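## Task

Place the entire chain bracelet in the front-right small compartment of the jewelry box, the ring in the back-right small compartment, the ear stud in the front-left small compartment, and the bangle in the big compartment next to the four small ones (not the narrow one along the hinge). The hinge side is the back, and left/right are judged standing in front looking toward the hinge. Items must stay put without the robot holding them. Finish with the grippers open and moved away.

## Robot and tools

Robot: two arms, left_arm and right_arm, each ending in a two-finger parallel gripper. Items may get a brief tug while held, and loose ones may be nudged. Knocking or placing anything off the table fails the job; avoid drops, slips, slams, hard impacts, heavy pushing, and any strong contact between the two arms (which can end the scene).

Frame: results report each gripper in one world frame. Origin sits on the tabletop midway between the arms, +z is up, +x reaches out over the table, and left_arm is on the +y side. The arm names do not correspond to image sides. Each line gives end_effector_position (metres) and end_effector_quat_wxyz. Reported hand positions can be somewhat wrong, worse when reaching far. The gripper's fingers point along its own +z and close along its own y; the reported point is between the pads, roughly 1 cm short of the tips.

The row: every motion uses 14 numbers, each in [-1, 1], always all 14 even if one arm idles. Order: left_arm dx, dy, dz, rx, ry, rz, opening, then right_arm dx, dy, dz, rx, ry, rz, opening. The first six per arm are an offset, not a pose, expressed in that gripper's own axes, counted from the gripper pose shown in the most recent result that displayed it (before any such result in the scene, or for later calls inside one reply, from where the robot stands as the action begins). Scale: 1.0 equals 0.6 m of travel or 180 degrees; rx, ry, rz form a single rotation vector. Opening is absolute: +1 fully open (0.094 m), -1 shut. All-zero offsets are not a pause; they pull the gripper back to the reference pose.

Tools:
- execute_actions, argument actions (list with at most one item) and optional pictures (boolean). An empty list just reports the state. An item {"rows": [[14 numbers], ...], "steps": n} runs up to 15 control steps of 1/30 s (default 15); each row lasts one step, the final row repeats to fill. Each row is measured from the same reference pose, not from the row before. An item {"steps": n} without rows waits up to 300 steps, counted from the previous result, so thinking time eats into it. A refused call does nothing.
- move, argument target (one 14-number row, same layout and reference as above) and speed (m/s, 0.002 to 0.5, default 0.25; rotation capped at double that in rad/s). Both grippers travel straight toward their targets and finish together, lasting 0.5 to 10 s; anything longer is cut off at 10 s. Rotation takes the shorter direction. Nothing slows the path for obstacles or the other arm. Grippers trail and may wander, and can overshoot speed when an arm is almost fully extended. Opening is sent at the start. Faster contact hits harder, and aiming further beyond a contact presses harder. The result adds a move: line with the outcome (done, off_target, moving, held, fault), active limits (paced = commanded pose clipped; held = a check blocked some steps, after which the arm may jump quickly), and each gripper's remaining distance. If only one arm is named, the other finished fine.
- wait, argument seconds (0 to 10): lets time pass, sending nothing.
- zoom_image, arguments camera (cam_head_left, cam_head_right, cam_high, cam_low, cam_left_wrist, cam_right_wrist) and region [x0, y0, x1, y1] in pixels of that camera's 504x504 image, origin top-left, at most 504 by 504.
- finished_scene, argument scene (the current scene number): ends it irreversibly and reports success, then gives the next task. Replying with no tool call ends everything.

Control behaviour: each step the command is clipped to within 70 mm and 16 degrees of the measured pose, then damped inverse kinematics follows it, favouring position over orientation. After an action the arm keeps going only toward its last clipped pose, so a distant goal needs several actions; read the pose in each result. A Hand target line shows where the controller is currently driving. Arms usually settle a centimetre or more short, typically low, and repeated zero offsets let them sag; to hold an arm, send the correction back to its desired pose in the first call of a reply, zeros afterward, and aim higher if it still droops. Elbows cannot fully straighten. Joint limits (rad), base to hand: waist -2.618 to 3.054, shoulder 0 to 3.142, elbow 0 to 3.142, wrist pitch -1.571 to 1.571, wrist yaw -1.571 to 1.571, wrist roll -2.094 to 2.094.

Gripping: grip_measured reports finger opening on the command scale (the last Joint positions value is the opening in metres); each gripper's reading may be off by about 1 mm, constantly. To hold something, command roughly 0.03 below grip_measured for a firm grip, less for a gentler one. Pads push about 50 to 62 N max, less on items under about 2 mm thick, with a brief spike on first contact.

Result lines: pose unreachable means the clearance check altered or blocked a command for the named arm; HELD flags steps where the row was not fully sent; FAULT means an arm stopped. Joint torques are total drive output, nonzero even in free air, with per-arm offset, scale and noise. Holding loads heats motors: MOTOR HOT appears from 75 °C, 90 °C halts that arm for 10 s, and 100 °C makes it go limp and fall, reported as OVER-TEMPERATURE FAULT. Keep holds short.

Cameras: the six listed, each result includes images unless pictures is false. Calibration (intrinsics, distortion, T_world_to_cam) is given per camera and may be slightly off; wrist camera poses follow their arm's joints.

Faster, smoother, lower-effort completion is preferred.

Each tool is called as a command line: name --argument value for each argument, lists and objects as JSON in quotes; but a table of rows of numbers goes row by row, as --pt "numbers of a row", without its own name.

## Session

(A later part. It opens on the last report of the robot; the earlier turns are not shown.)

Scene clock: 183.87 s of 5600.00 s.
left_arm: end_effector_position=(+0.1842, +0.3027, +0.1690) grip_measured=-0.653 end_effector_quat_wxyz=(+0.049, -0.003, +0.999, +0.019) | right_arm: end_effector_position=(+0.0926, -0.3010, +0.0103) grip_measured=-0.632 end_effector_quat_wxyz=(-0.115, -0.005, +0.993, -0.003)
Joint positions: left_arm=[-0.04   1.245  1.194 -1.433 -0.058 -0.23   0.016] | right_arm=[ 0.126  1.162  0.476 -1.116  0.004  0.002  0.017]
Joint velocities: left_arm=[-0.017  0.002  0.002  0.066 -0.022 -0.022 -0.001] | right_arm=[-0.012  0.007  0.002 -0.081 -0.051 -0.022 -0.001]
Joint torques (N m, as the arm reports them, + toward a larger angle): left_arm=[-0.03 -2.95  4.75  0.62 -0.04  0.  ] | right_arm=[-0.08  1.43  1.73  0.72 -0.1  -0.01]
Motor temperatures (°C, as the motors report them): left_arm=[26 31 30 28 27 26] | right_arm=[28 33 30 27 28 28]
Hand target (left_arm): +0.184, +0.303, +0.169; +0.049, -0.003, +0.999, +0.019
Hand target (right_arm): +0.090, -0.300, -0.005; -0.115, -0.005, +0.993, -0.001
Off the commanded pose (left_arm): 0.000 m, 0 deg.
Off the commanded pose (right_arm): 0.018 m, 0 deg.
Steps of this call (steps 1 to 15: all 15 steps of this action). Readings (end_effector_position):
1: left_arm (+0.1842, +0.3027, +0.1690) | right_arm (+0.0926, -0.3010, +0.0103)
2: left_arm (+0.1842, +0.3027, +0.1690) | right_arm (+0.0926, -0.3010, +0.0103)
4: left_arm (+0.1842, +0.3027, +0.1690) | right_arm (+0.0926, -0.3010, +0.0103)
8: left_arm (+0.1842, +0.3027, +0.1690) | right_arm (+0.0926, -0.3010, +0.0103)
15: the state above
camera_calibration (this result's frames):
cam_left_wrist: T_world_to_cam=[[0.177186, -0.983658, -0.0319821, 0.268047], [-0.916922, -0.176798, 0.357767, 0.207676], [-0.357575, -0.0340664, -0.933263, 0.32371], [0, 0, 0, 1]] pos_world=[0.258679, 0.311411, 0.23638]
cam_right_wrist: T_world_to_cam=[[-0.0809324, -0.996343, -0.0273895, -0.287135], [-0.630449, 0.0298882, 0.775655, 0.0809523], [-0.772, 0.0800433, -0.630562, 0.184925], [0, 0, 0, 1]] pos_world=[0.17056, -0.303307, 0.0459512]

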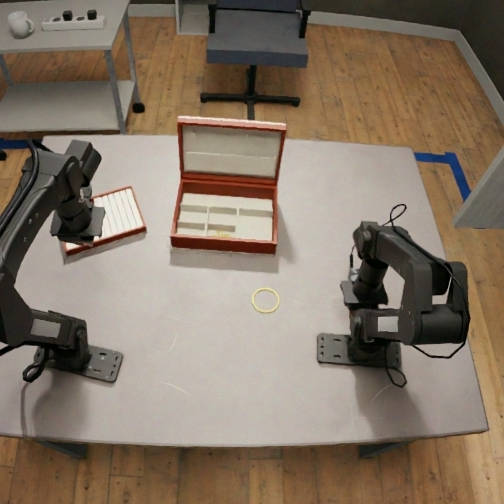

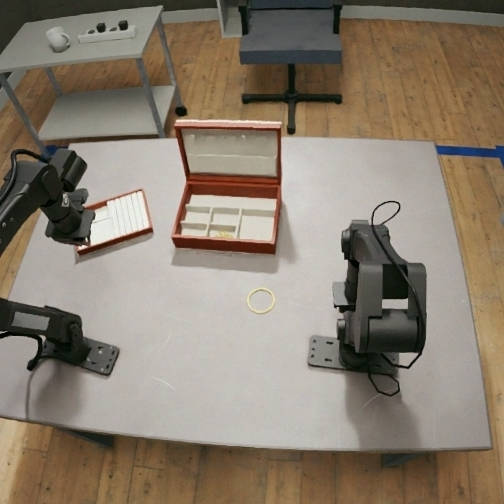

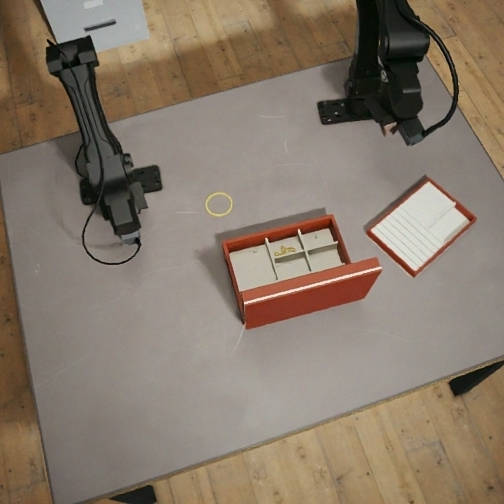

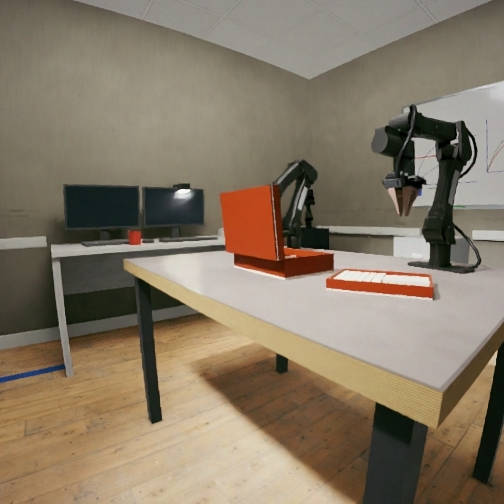

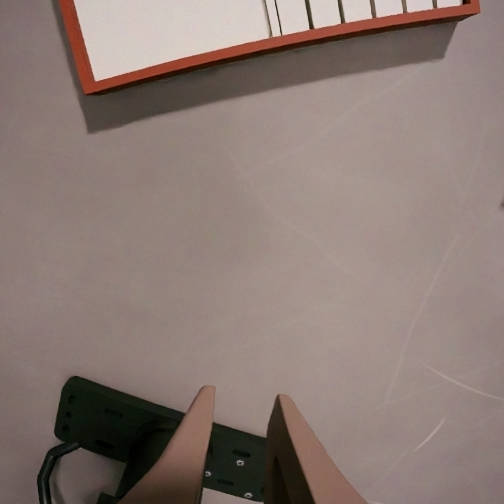

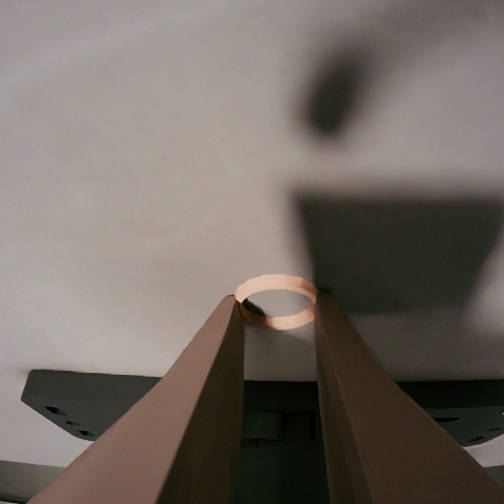

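move --target '[0,0,0,0,0,0,-0.65,-0.1,0.05,-0.22,0,-0.073,0,-0.66]' --speed 0.12

Scene clock: 191.70 s of 5600.00 s.
left_arm: end_effector_position=(+0.1842, +0.3027, +0.1690) grip_measured=-0.653 end_effector_quat_wxyz=(+0.049, -0.003, +0.999, +0.019) | right_arm: end_effector_position=(+0.1794, -0.2718, +0.1227) grip_measured=-0.650 end_effector_quat_wxyz=(+0.006, -0.002, +1.000, -0.000)
Joint positions: left_arm=[-0.04   1.245  1.194 -1.433 -0.058 -0.23   0.016] | right_arm=[ 0.286  1.184  0.975 -1.351  0.003  0.167  0.016]
Joint velocities: left_arm=[ 0.002 -0.007 -0.007 -0.007 -0.037 -0.022  0.001] | right_arm=[-0.007  0.002  0.017 -0.066  0.037 -0.022  0.001]
Joint torques (N m, as the arm reports them, + toward a larger angle): left_arm=[-0.02 -2.94  4.74  0.63 -0.05  0.  ] | right_arm=[ 1.08 -0.96  8.44  0.25 -0.01  0.04]
Motor temperatures (°C, as the motors report them): left_arm=[26 30 30 28 27 26] | right_arm=[28 33 30 27 28 28]
Hand target (left_arm): +0.184, +0.303, +0.169; +0.049, -0.003, +0.999, +0.019
Hand target (right_arm): +0.179, -0.270, +0.125; -0.000, -0.005, +1.000, -0.002
Off the commanded pose (left_arm): 0.000 m, 0 deg.
Off the commanded pose (right_arm): 0.004 m, 1 deg.
After step 90, 3.10 s passed at rest.
move: done
camera_calibration (this result's frames):
cam_left_wrist: T_world_to_cam=[[0.177186, -0.983658, -0.0319821, 0.268047], [-0.916922, -0.176798, 0.357767, 0.207676], [-0.357575, -0.0340664, -0.933263, 0.32371], [0, 0, 0, 1]] pos_world=[0.258679, 0.311411, 0.23638]
cam_right_wrist: T_world_to_cam=[[-0.0765726, -0.99568, -0.0525249, -0.245449], [-0.797869, 0.0295973, 0.602104, 0.0988787], [-0.597948, 0.0880127, -0.796688, 0.311758], [0, 0, 0, 1]] pos_world=[0.246513, -0.274753, 0.175946]

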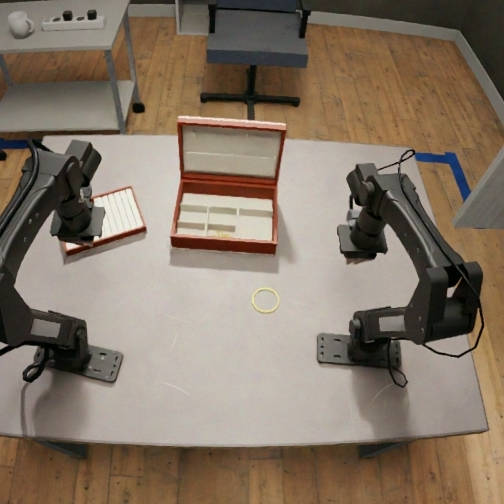

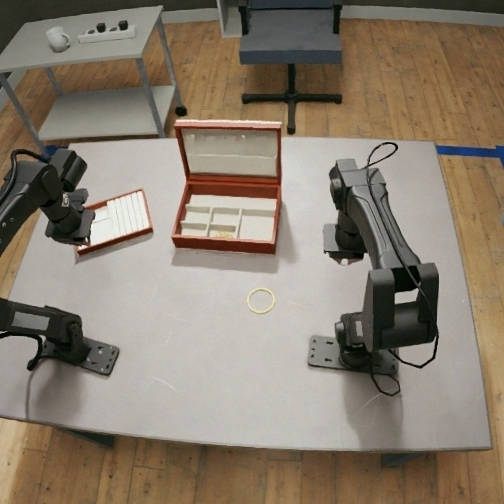

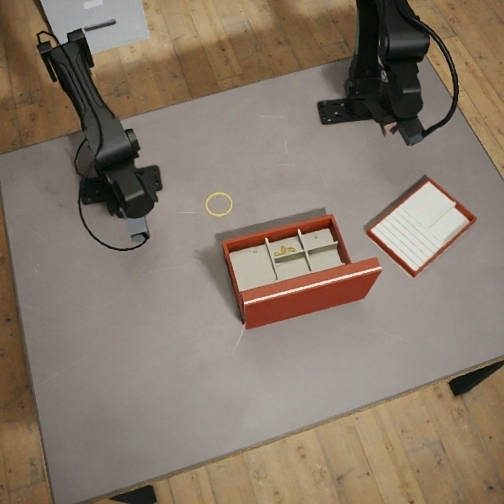

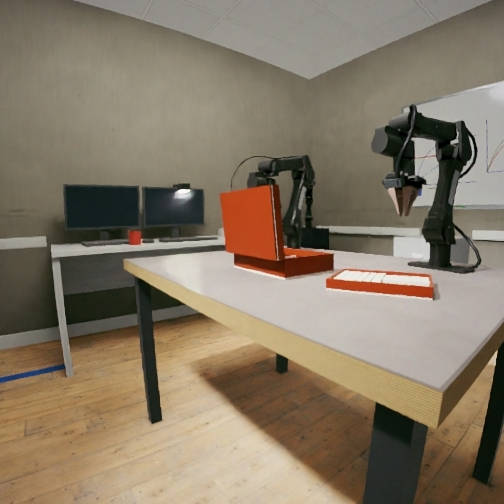

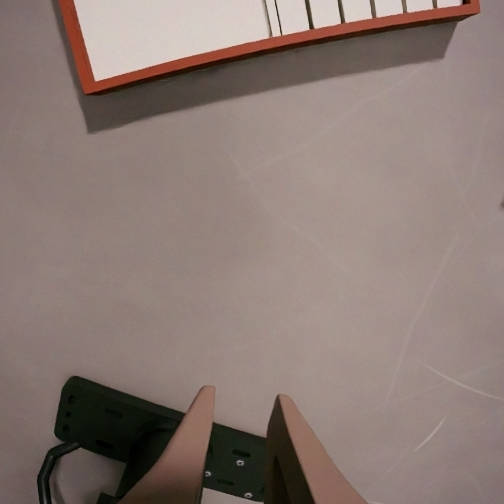

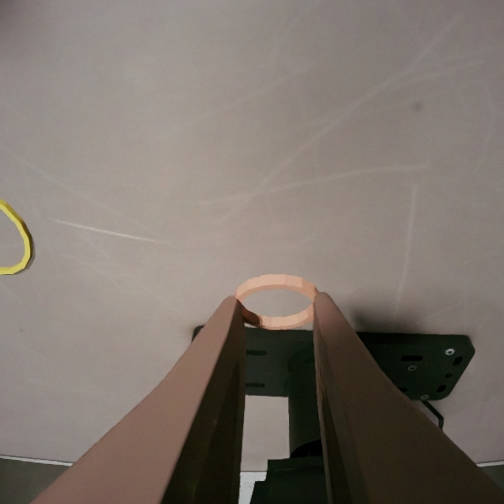

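move --target '[0,0,0,0,0,0,-0.65,-0.288,0.458,0.012,0.021,-0.085,-0.494,-0.66]' --speed 0.2

Scene clock: 200.97 s of 5600.00 s.
left_arm: end_effector_position=(+0.1842, +0.3027, +0.1690) grip_measured=-0.653 end_effector_quat_wxyz=(+0.049, -0.003, +0.999, +0.019) | right_arm: end_effector_position=(+0.3526, -0.0013, +0.1190) grip_measured=-0.650 end_effector_quat_wxyz=(-0.128, +0.691, -0.710, +0.039)
Joint positions: left_arm=[-0.04   1.245  1.194 -1.433 -0.058 -0.23   0.016] | right_arm=[ 0.855  2.053  1.837 -1.095  0.07  -0.811  0.016]
Joint velocities: left_arm=[-0.017  0.007  0.002  0.051 -0.007 -0.037  0.   ] | right_arm=[ 0.017  0.017 -0.012 -0.007 -0.037 -0.051 -0.001]
Joint torques (N m, as the arm reports them, + toward a larger angle): left_arm=[-0.02 -2.94  4.74  0.62 -0.04  0.  ] | right_arm=[  0.95 -10.46   8.84   0.61  -0.07  -0.03]
Motor temperatures (°C, as the motors report them): left_arm=[26 30 30 28 27 26] | right_arm=[28 33 30 27 28 28]
Hand target (left_arm): +0.184, +0.303, +0.169; +0.049, -0.003, +0.999, +0.019
Hand target (right_arm): +0.349, +0.004, +0.119; -0.124, +0.700, -0.703, +0.036
Off the commanded pose (left_arm): 0.000 m, 0 deg.
Off the commanded pose (right_arm): 0.006 m, 1 deg.
After step 90, 1.83 s passed at rest.
move: done
camera_calibration (this result's frames):
cam_left_wrist: T_world_to_cam=[[0.177186, -0.983658, -0.0319821, 0.268047], [-0.916922, -0.176798, 0.357767, 0.207676], [-0.357575, -0.0340664, -0.933263, 0.32371], [0, 0, 0, 1]] pos_world=[0.258679, 0.311411, 0.23638]
cam_right_wrist: T_world_to_cam=[[0.978463, -0.11583, 0.170861, -0.3605], [-0.185373, -0.857212, 0.480442, 0.0286241], [0.0908145, -0.501768, -0.860222, 0.152481], [0, 0, 0, 1]] pos_world=[0.344195, 0.0592901, 0.179011]

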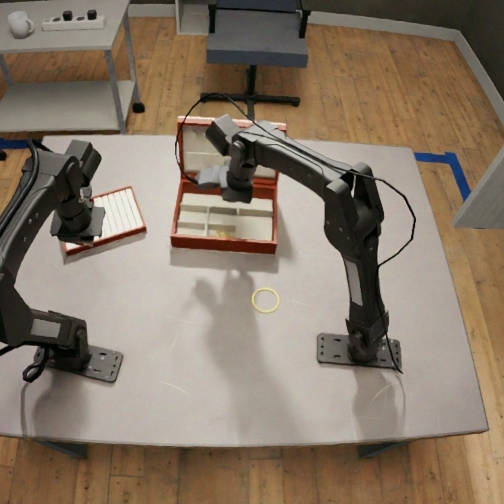

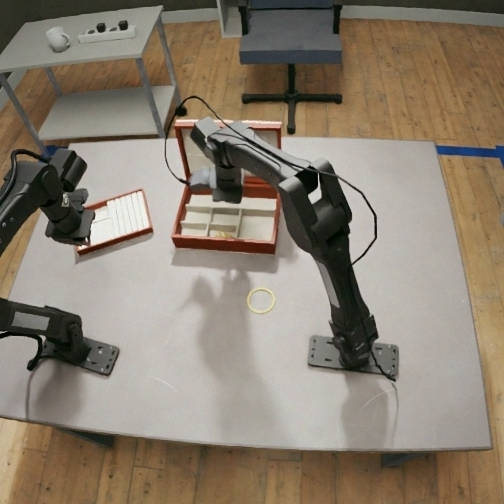

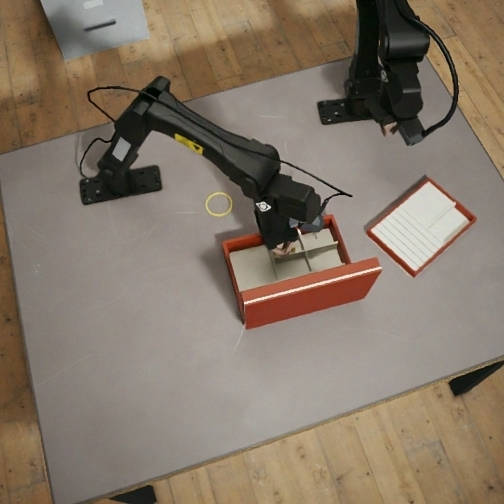

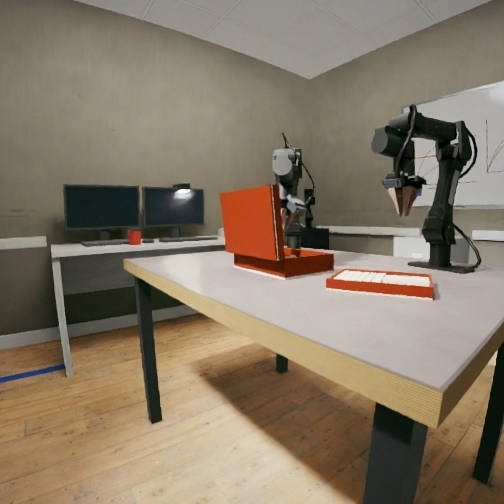

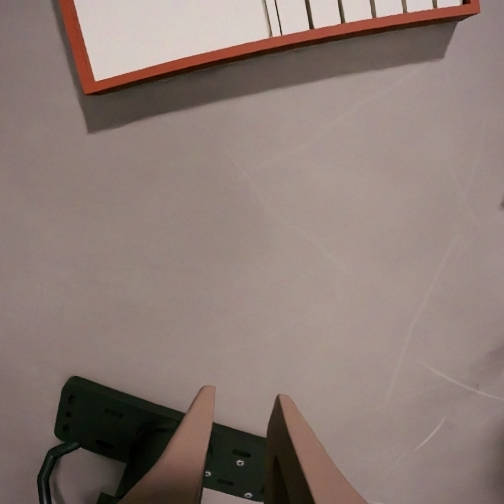

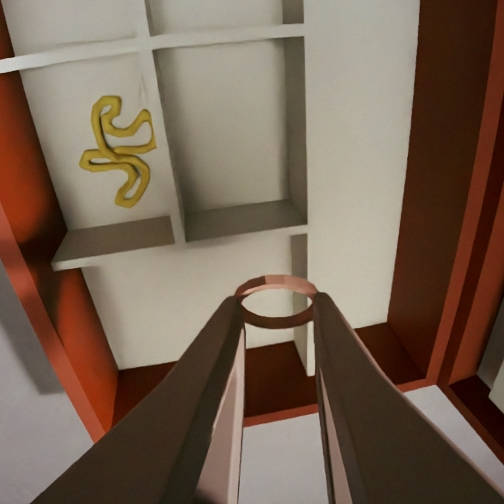

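move --target '[0,0,0,0,0,0,-0.65,-0.022,0.03,0.135,0,0,0,-0.66]' --speed 0.07

Scene clock: 206.33 s of 5600.00 s.
left_arm: end_effector_position=(+0.1842, +0.3027, +0.1690) grip_measured=-0.653 end_effector_quat_wxyz=(+0.049, -0.003, +0.999, +0.019) | right_arm: end_effector_position=(+0.3582, +0.0203, +0.0450) grip_measured=-0.650 end_effector_quat_wxyz=(-0.132, +0.690, -0.711, +0.036)
Joint positions: left_arm=[-0.04   1.245  1.194 -1.433 -0.058 -0.23   0.016] | right_arm=[ 0.881  2.155  1.698 -0.849  0.07  -0.784  0.016]
Joint velocities: left_arm=[ 0.002  0.002  0.002  0.051 -0.037 -0.007 -0.   ] | right_arm=[ 0.002 -0.002  0.002 -0.037 -0.081  0.037 -0.   ]
Joint torques (N m, as the arm reports them, + toward a larger angle): left_arm=[-0.03 -2.95  4.74  0.62 -0.05  0.  ] | right_arm=[  0.98 -11.56   6.22   0.94   0.13   0.12]
Motor temperatures (°C, as the motors report them): left_arm=[26 29 30 28 27 26] | right_arm=[28 35 31 27 28 28]
Hand target (left_arm): +0.184, +0.303, +0.169; +0.049, -0.003, +0.999, +0.019
Hand target (right_arm): +0.355, +0.023, +0.039; -0.128, +0.691, -0.710, +0.039
Off the commanded pose (left_arm): 0.000 m, 0 deg.
Off the commanded pose (right_arm): 0.008 m, 1 deg.
After step 90, 0.70 s passed at rest.
move: done
camera_calibration (this result's frames):
cam_left_wrist: T_world_to_cam=[[0.177186, -0.983658, -0.0319821, 0.268047], [-0.916922, -0.176798, 0.357767, 0.207676], [-0.357575, -0.0340664, -0.933263, 0.32371], [0, 0, 0, 1]] pos_world=[0.258679, 0.311411, 0.23638]
cam_right_wrist: T_world_to_cam=[[0.978241, -0.118826, 0.170074, -0.350676], [-0.186722, -0.861582, 0.472029, 0.084638], [0.0904432, -0.493515, -0.865022, 0.0993507], [0, 0, 0, 1]] pos_world=[0.349864, 0.080284, 0.10563]

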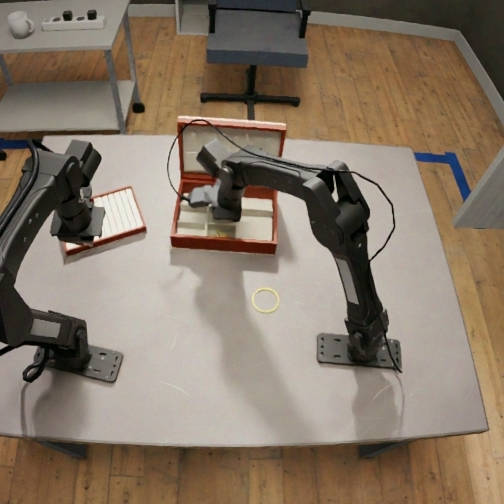

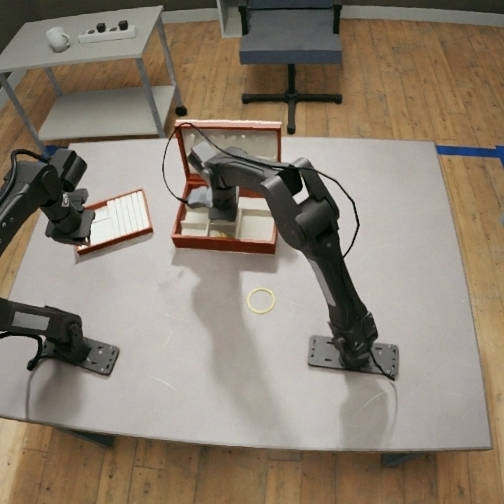

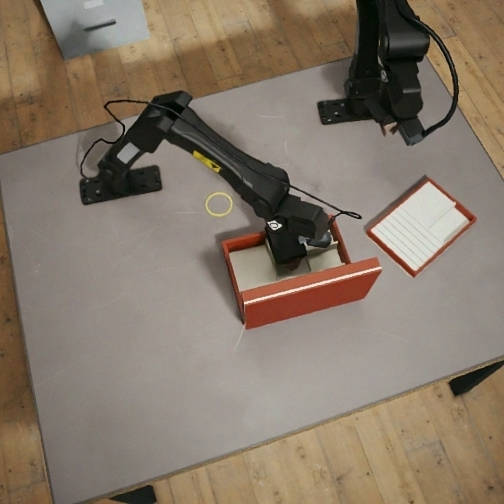

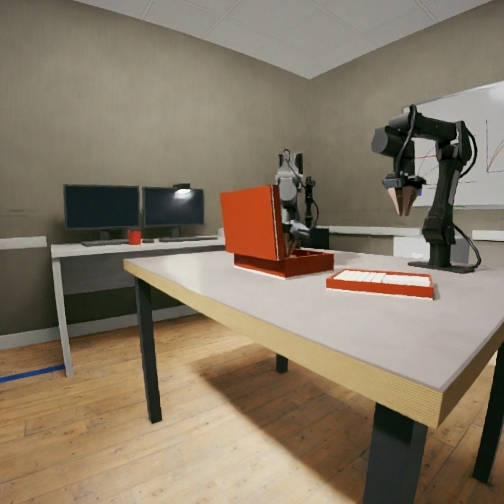

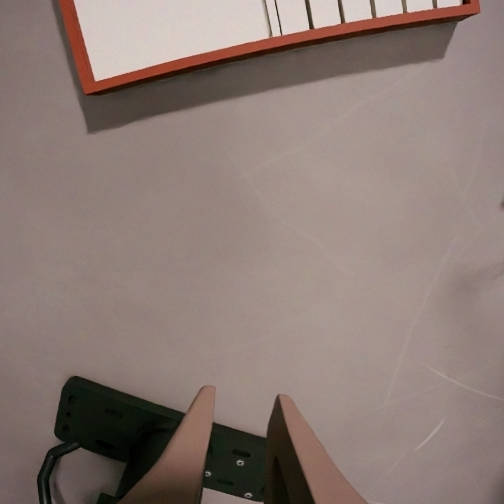

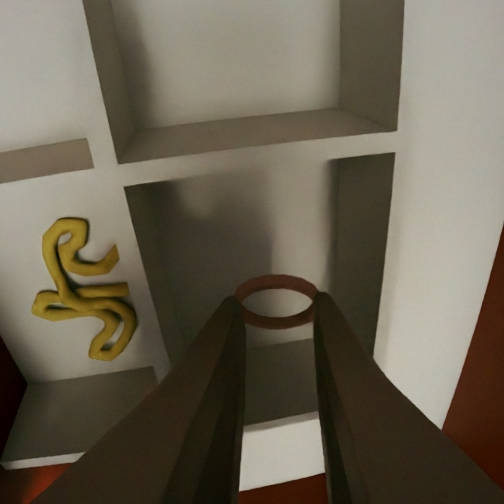

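execute_actions --actions '[{"rows":[[0,0,0,0,0,0,-0.65,0.002,0.005,0.022,0,0,0,-0.66]],"steps":12}]' --pictures false

execute_actions --actions '[{"rows":[[0,0,0,0,0,0,-0.65,0,0,0,0,0,0,-0.52]],"steps":9}]' --pictures false

move --target '[0,0,0,0,0,0,-0.65,0,0,-0.17,0,0,0,-0.52]' --speed 0.15

Scene clock: 212.27 s of 5600.00 s.
left_arm: end_effector_position=(+0.1842, +0.3027, +0.1690) grip_measured=-0.653 end_effector_quat_wxyz=(+0.049, -0.003, +0.999, +0.019) | right_arm: end_effector_position=(+0.3599, +0.0218, +0.0413) grip_measured=-0.650 end_effector_quat_wxyz=(-0.139, +0.689, -0.710, +0.036)
Joint positions: left_arm=[-0.04   1.245  1.194 -1.433 -0.058 -0.23   0.016] | right_arm=[ 0.881  2.155  1.678 -0.815  0.07  -0.783  0.016]
Joint velocities: left_arm=[ 0.007 -0.007 -0.007  0.051  0.037 -0.066  0.001] | right_arm=[ 0.002 -0.007 -0.007  0.037  0.022 -0.022 -0.   ]
Joint torques (N m, as the arm reports them, + toward a larger angle): left_arm=[-0.03 -2.95  4.75  0.62 -0.05  0.  ] | right_arm=[  0.06 -11.     6.29   0.93   0.05   0.  ]
Motor temperatures (°C, as the motors report them): left_arm=[26 29 30 28 27 26] | right_arm=[28 36 30 28 28 28]
Hand target (left_arm): +0.184, +0.303, +0.169; +0.049, -0.003, +0.999, +0.019
Hand target (right_arm): +0.358, +0.021, +0.032; -0.132, +0.690, -0.711, +0.036
Off the commanded pose (left_arm): 0.000 m, 0 deg.
Off the commanded pose (right_arm): 0.010 m, 1 deg.
Steps of this call (steps 1 to 90: nothing new was sent; then 2.53 s passed at rest; steps 91 to 102: all 12 steps of this action). Readings (end_effector_position):
91: left_arm (+0.1842, +0.3027, +0.1690) | right_arm (+0.3588, +0.0208, +0.0446)
92: left_arm (+0.1842, +0.3027, +0.1690) | right_arm (+0.3592, +0.0211, +0.0439)
94: left_arm (+0.1842, +0.3027, +0.1690) | right_arm (+0.3590, +0.0210, +0.0420)
98: left_arm (+0.1842, +0.3027, +0.1690) | right_arm (+0.3590, +0.0210, +0.0409)
102: the state above

Scene clock: 212.57 s of 5600.00 s.
left_arm: end_effector_position=(+0.1842, +0.3027, +0.1690) grip_measured=-0.653 end_effector_quat_wxyz=(+0.049, -0.003, +0.999, +0.019) | right_arm: end_effector_position=(+0.3599, +0.0218, +0.0413) grip_measured=-0.522 end_effector_quat_wxyz=(-0.139, +0.689, -0.710, +0.036)
Joint positions: left_arm=[-0.04   1.245  1.194 -1.433 -0.058 -0.23   0.016] | right_arm=[ 0.881  2.155  1.678 -0.815  0.07  -0.783  0.022]
Joint velocities: left_arm=[-0.017 -0.012 -0.002  0.037  0.022 -0.022  0.001] | right_arm=[ 0.007  0.002  0.002 -0.007  0.051 -0.022  0.   ]
Joint torques (N m, as the arm reports them, + toward a larger angle): left_arm=[-0.02 -2.94  4.74  0.63 -0.05  0.  ] | right_arm=[ -0.18 -12.2    7.12   0.88  -0.02  -0.01]
Motor temperatures (°C, as the motors report them): left_arm=[26 29 30 28 27 26] | right_arm=[28 36 30 28 28 28]
Hand target (left_arm): +0.184, +0.303, +0.169; +0.049, -0.003, +0.999, +0.019
Hand target (right_arm): +0.360, +0.022, +0.041; -0.138, +0.689, -0.710, +0.036
Off the commanded pose (left_arm): 0.000 m, 0 deg.
Off the commanded pose (right_arm): 0.000 m, 0 deg.
Steps of this call (steps 1 to 9: all 9 steps of this action). Readings (end_effector_position):
1: left_arm (+0.1842, +0.3027, +0.1690) | right_arm (+0.3599, +0.0218, +0.0413)
2: left_arm (+0.1842, +0.3027, +0.1690) | right_arm (+0.3599, +0.0218, +0.0413)
4: left_arm (+0.1842, +0.3027, +0.1690) | right_arm (+0.3599, +0.0218, +0.0413)
8: left_arm (+0.1842, +0.3027, +0.1690) | right_arm (+0.3599, +0.0218, +0.0413)
9: the state above

Scene clock: 214.13 s of 5600.00 s.
left_arm: end_effector_position=(+0.1842, +0.3027, +0.1690) grip_measured=-0.653 end_effector_quat_wxyz=(+0.049, -0.003, +0.999, +0.019) | right_arm: end_effector_position=(+0.3395, +0.0021, +0.1290) grip_measured=-0.522 end_effector_quat_wxyz=(-0.133, +0.687, -0.713, +0.035)
Joint positions: left_arm=[-0.04   1.245  1.194 -1.433 -0.058 -0.23   0.016] | right_arm=[ 0.881  2.014  1.818 -1.107  0.07  -0.776  0.022]
Joint velocities: left_arm=[-0.002  0.007 -0.012  0.022 -0.022 -0.037 -0.001] | right_arm=[-0.007  0.012  0.002  0.037 -0.022 -0.066  0.   ]
Joint torques (N m, as the arm reports them, + toward a larger angle): left_arm=[-0.02 -2.94  4.74  0.62 -0.04  0.  ] | right_arm=[  1.27 -12.01   8.75   0.66   0.08   0.04]
Motor temperatures (°C, as the motors report them): left_arm=[26 29 30 28 27 26] | right_arm=[28 37 31 28 28 28]
Hand target (left_arm): +0.184, +0.303, +0.169; +0.049, -0.003, +0.999, +0.019
Hand target (right_arm): +0.334, +0.007, +0.139; -0.139, +0.689, -0.710, +0.036
Off the commanded pose (left_arm): 0.000 m, 0 deg.
Off the commanded pose (right_arm): 0.012 m, 1 deg.
move: off_target (right_arm)
camera_calibration (this result's frames):
cam_left_wrist: T_world_to_cam=[[0.177186, -0.983658, -0.0319821, 0.268047], [-0.916922, -0.176798, 0.357767, 0.207676], [-0.357575, -0.0340664, -0.933263, 0.32371], [0, 0, 0, 1]] pos_world=[0.258679, 0.311411, 0.23638]
cam_right_wrist: T_world_to_cam=[[0.977183, -0.12663, 0.170524, -0.348409], [-0.193482, -0.86191, 0.468695, 0.0286242], [0.0876257, -0.490994, -0.866745, 0.165902], [0, 0, 0, 1]] pos_world=[0.33146, 0.062009, 0.18979]

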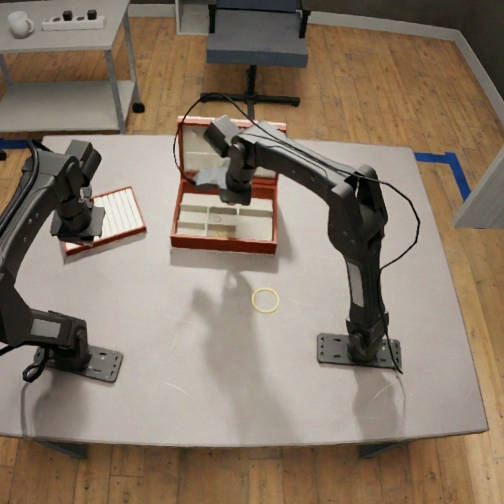

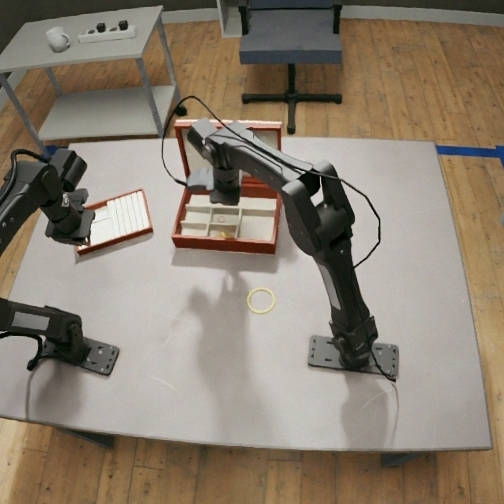

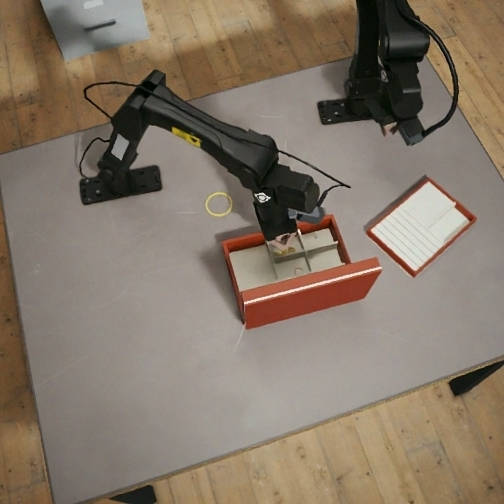

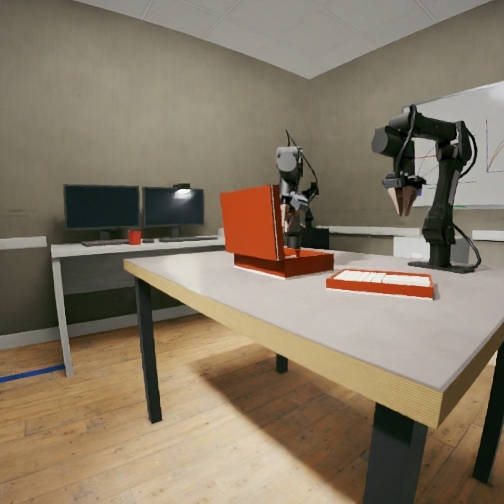

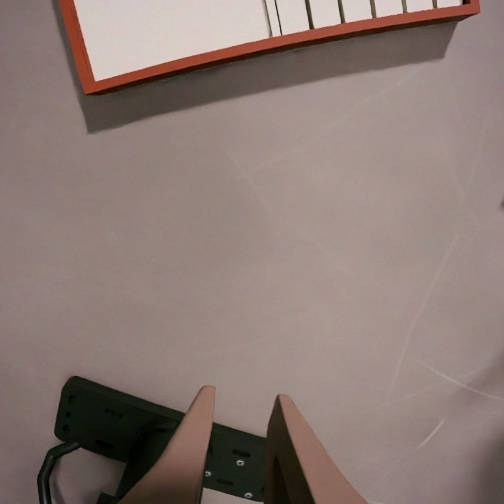

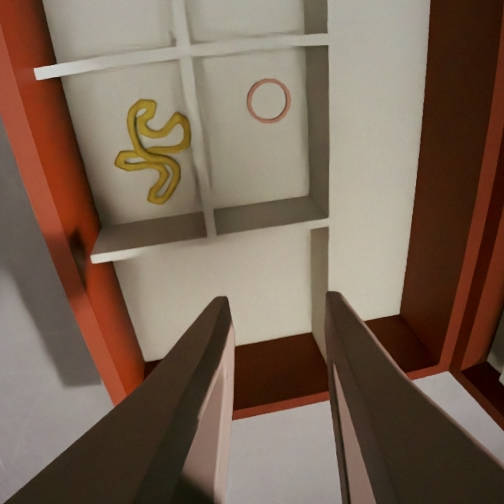

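move --target '[0,0,0,0,0,0,-0.65,0.176,0.403,0.013,-0.075,0.046,0,-0.5]'

Scene clock: 220.00 s of 5600.00 s.
left_arm: end_effector_position=(+0.1842, +0.3027, +0.1690) grip_measured=-0.653 end_effector_quat_wxyz=(+0.049, -0.003, +0.999, +0.019) | right_arm: end_effector_position=(+0.1102, -0.0946, +0.0459) grip_measured=-0.502 end_effector_quat_wxyz=(+0.011, +0.693, -0.720, +0.014)
Joint positions: left_arm=[-0.04   1.245  1.194 -1.433 -0.058 -0.23   0.016] | right_arm=[ 1.234  1.508  0.911 -1.005  0.019 -0.412  0.023]
Joint velocities: left_arm=[-0.007  0.002 -0.017 -0.022 -0.022 -0.066  0.001] | right_arm=[-0.002  0.002 -0.012  0.037 -0.051  0.022  0.   ]
Joint torques (N m, as the arm reports them, + toward a larger angle): left_arm=[-0.02 -2.95  4.74  0.62 -0.05 -0.01] | right_arm=[ 0.86 -7.08  5.61  0.4  -0.15  0.04]
Motor temperatures (°C, as the motors report them): left_arm=[26 29 30 28 27 26] | right_arm=[28 37 31 28 28 28]
Hand target (left_arm): +0.184, +0.303, +0.169; +0.049, -0.003, +0.999, +0.019
Hand target (right_arm): +0.107, -0.091, +0.049; +0.000, +0.694, -0.720, +0.004
Off the commanded pose (left_arm): 0.000 m, 0 deg.
Off the commanded pose (right_arm): 0.009 m, 2 deg.
After step 90, 1.20 s passed at rest.
move: done
camera_calibration (this result's frames):
cam_left_wrist: T_world_to_cam=[[0.177186, -0.983658, -0.0319821, 0.268047], [-0.916922, -0.176798, 0.357767, 0.207676], [-0.357575, -0.0340664, -0.933263, 0.32371], [0, 0, 0, 1]] pos_world=[0.258679, 0.311411, 0.23638]
cam_right_wrist: T_world_to_cam=[[0.991619, -0.121319, -0.0444252, -0.113733], [-0.0651524, -0.766499, 0.638932, -0.0730752], [-0.111567, -0.630683, -0.767979, 0.0706616], [0, 0, 0, 1]] pos_world=[0.115902, -0.0252449, 0.0959041]

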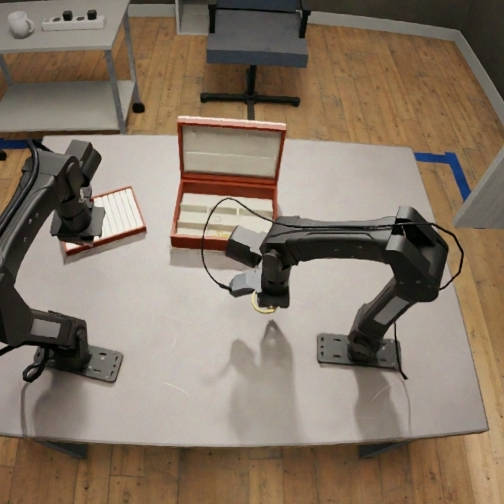

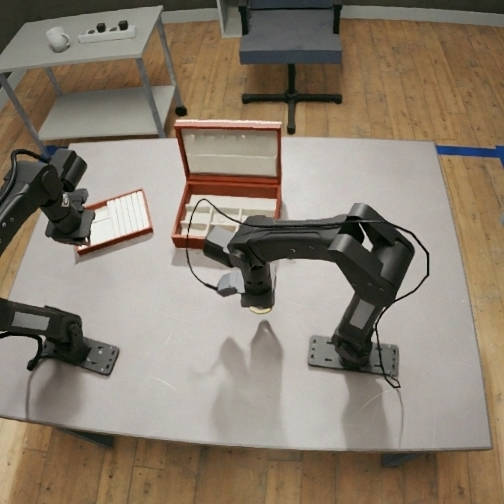

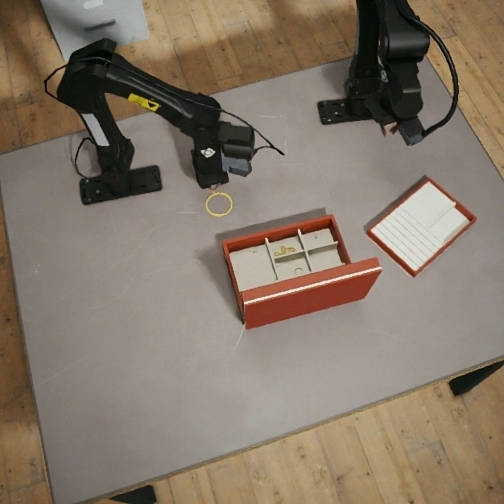

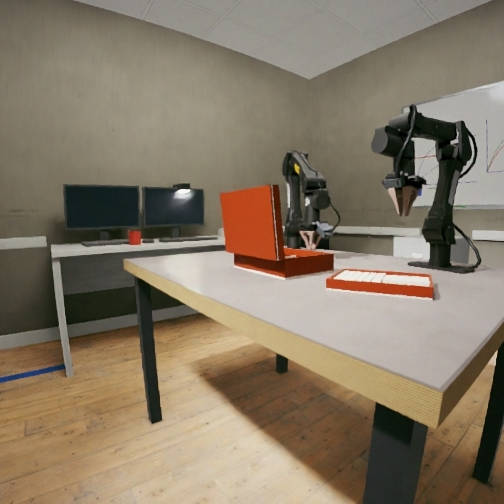

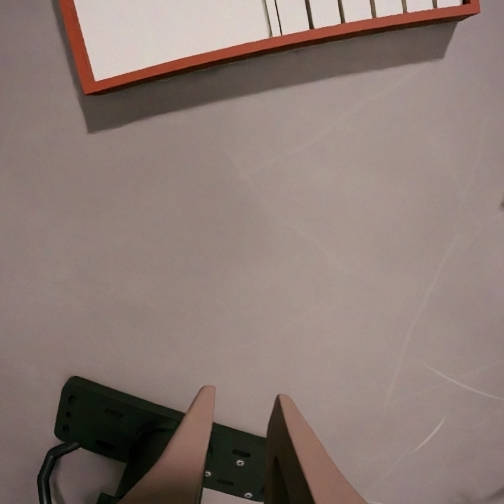

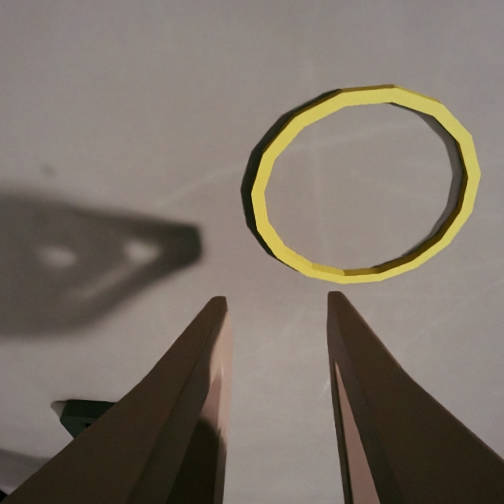

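move --target '[0,0,0,0,0,0,-0.65,-0.028,0.02,0.078,0,-0.01,0,-0.5]' --speed 0.05

Scene clock: 224.87 s of 5600.00 s.
left_arm: end_effector_position=(+0.1842, +0.3027, +0.1690) grip_measured=-0.653 end_effector_quat_wxyz=(+0.049, -0.003, +0.999, +0.019) | right_arm: end_effector_position=(+0.1045, -0.0830, +0.0097) grip_measured=-0.502 end_effector_quat_wxyz=(-0.001, +0.691, -0.722, +0.010)
Joint positions: left_arm=[-0.04   1.245  1.194 -1.433 -0.058 -0.23   0.016] | right_arm=[ 1.277  1.579  0.822 -0.82   0.019 -0.364  0.023]
Joint velocities: left_arm=[-0.012  0.007 -0.012 -0.007  0.007  0.007  0.001] | right_arm=[-0.002  0.007 -0.007 -0.007 -0.037  0.066 -0.001]
Joint torques (N m, as the arm reports them, + toward a larger angle): left_arm=[-0.02 -2.95  4.74  0.62 -0.04  0.  ] | right_arm=[ 1.24 -3.49  4.52  0.87 -0.21  0.08]
Motor temperatures (°C, as the motors report them): left_arm=[26 29 30 28 27 26] | right_arm=[28 36 30 28 28 28]
Hand target (left_arm): +0.184, +0.303, +0.169; +0.049, -0.003, +0.999, +0.019
Hand target (right_arm): +0.099, -0.079, -0.001; +0.000, +0.693, -0.721, +0.004
Off the commanded pose (left_arm): 0.000 m, 0 deg.
Off the commanded pose (right_arm): 0.013 m, 1 deg.
After step 90, 0.60 s passed at rest.
move: off_target (right_arm)
camera_calibration (this result's frames):
cam_left_wrist: T_world_to_cam=[[0.177186, -0.983658, -0.0319821, 0.268047], [-0.916922, -0.176798, 0.357767, 0.207676], [-0.357575, -0.0340664, -0.933263, 0.32371], [0, 0, 0, 1]] pos_world=[0.258679, 0.311411, 0.23638]
cam_right_wrist: T_world_to_cam=[[0.991429, -0.125666, -0.0357418, -0.108628], [-0.0766174, -0.780816, 0.620046, -0.0412617], [-0.105827, -0.611992, -0.783751, 0.0506273], [0, 0, 0, 1]] pos_world=[0.109894, -0.0148852, 0.0613808]

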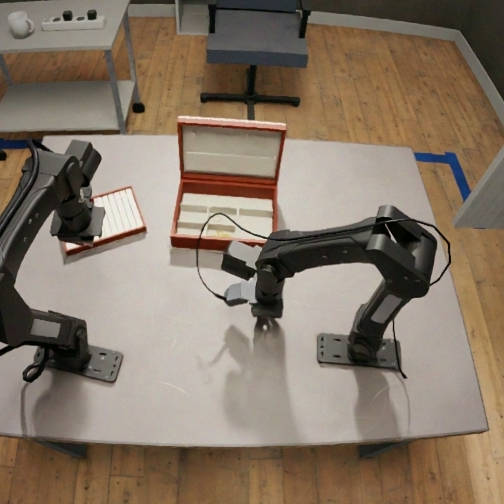

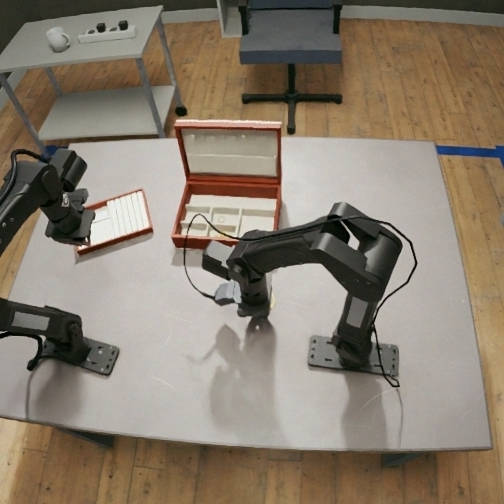

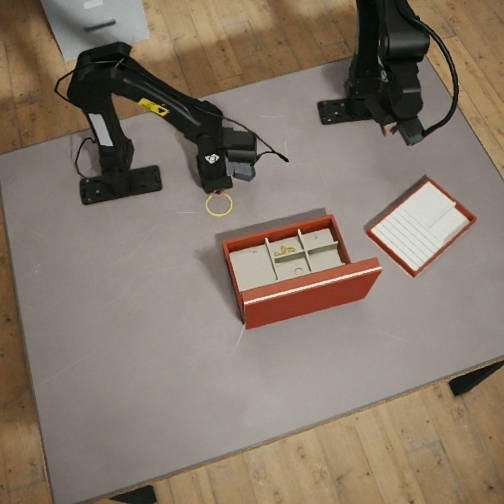

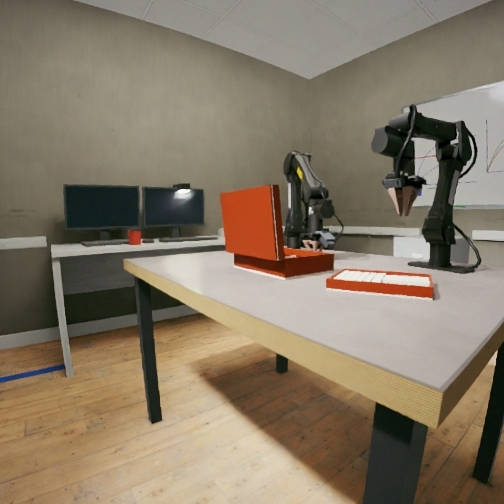

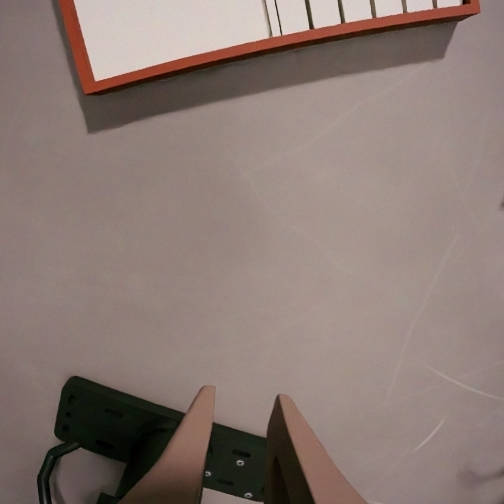

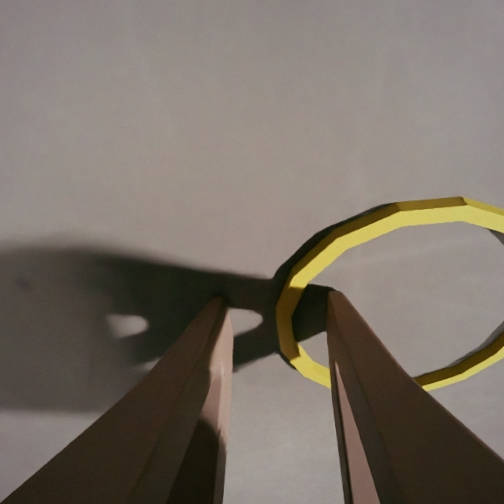

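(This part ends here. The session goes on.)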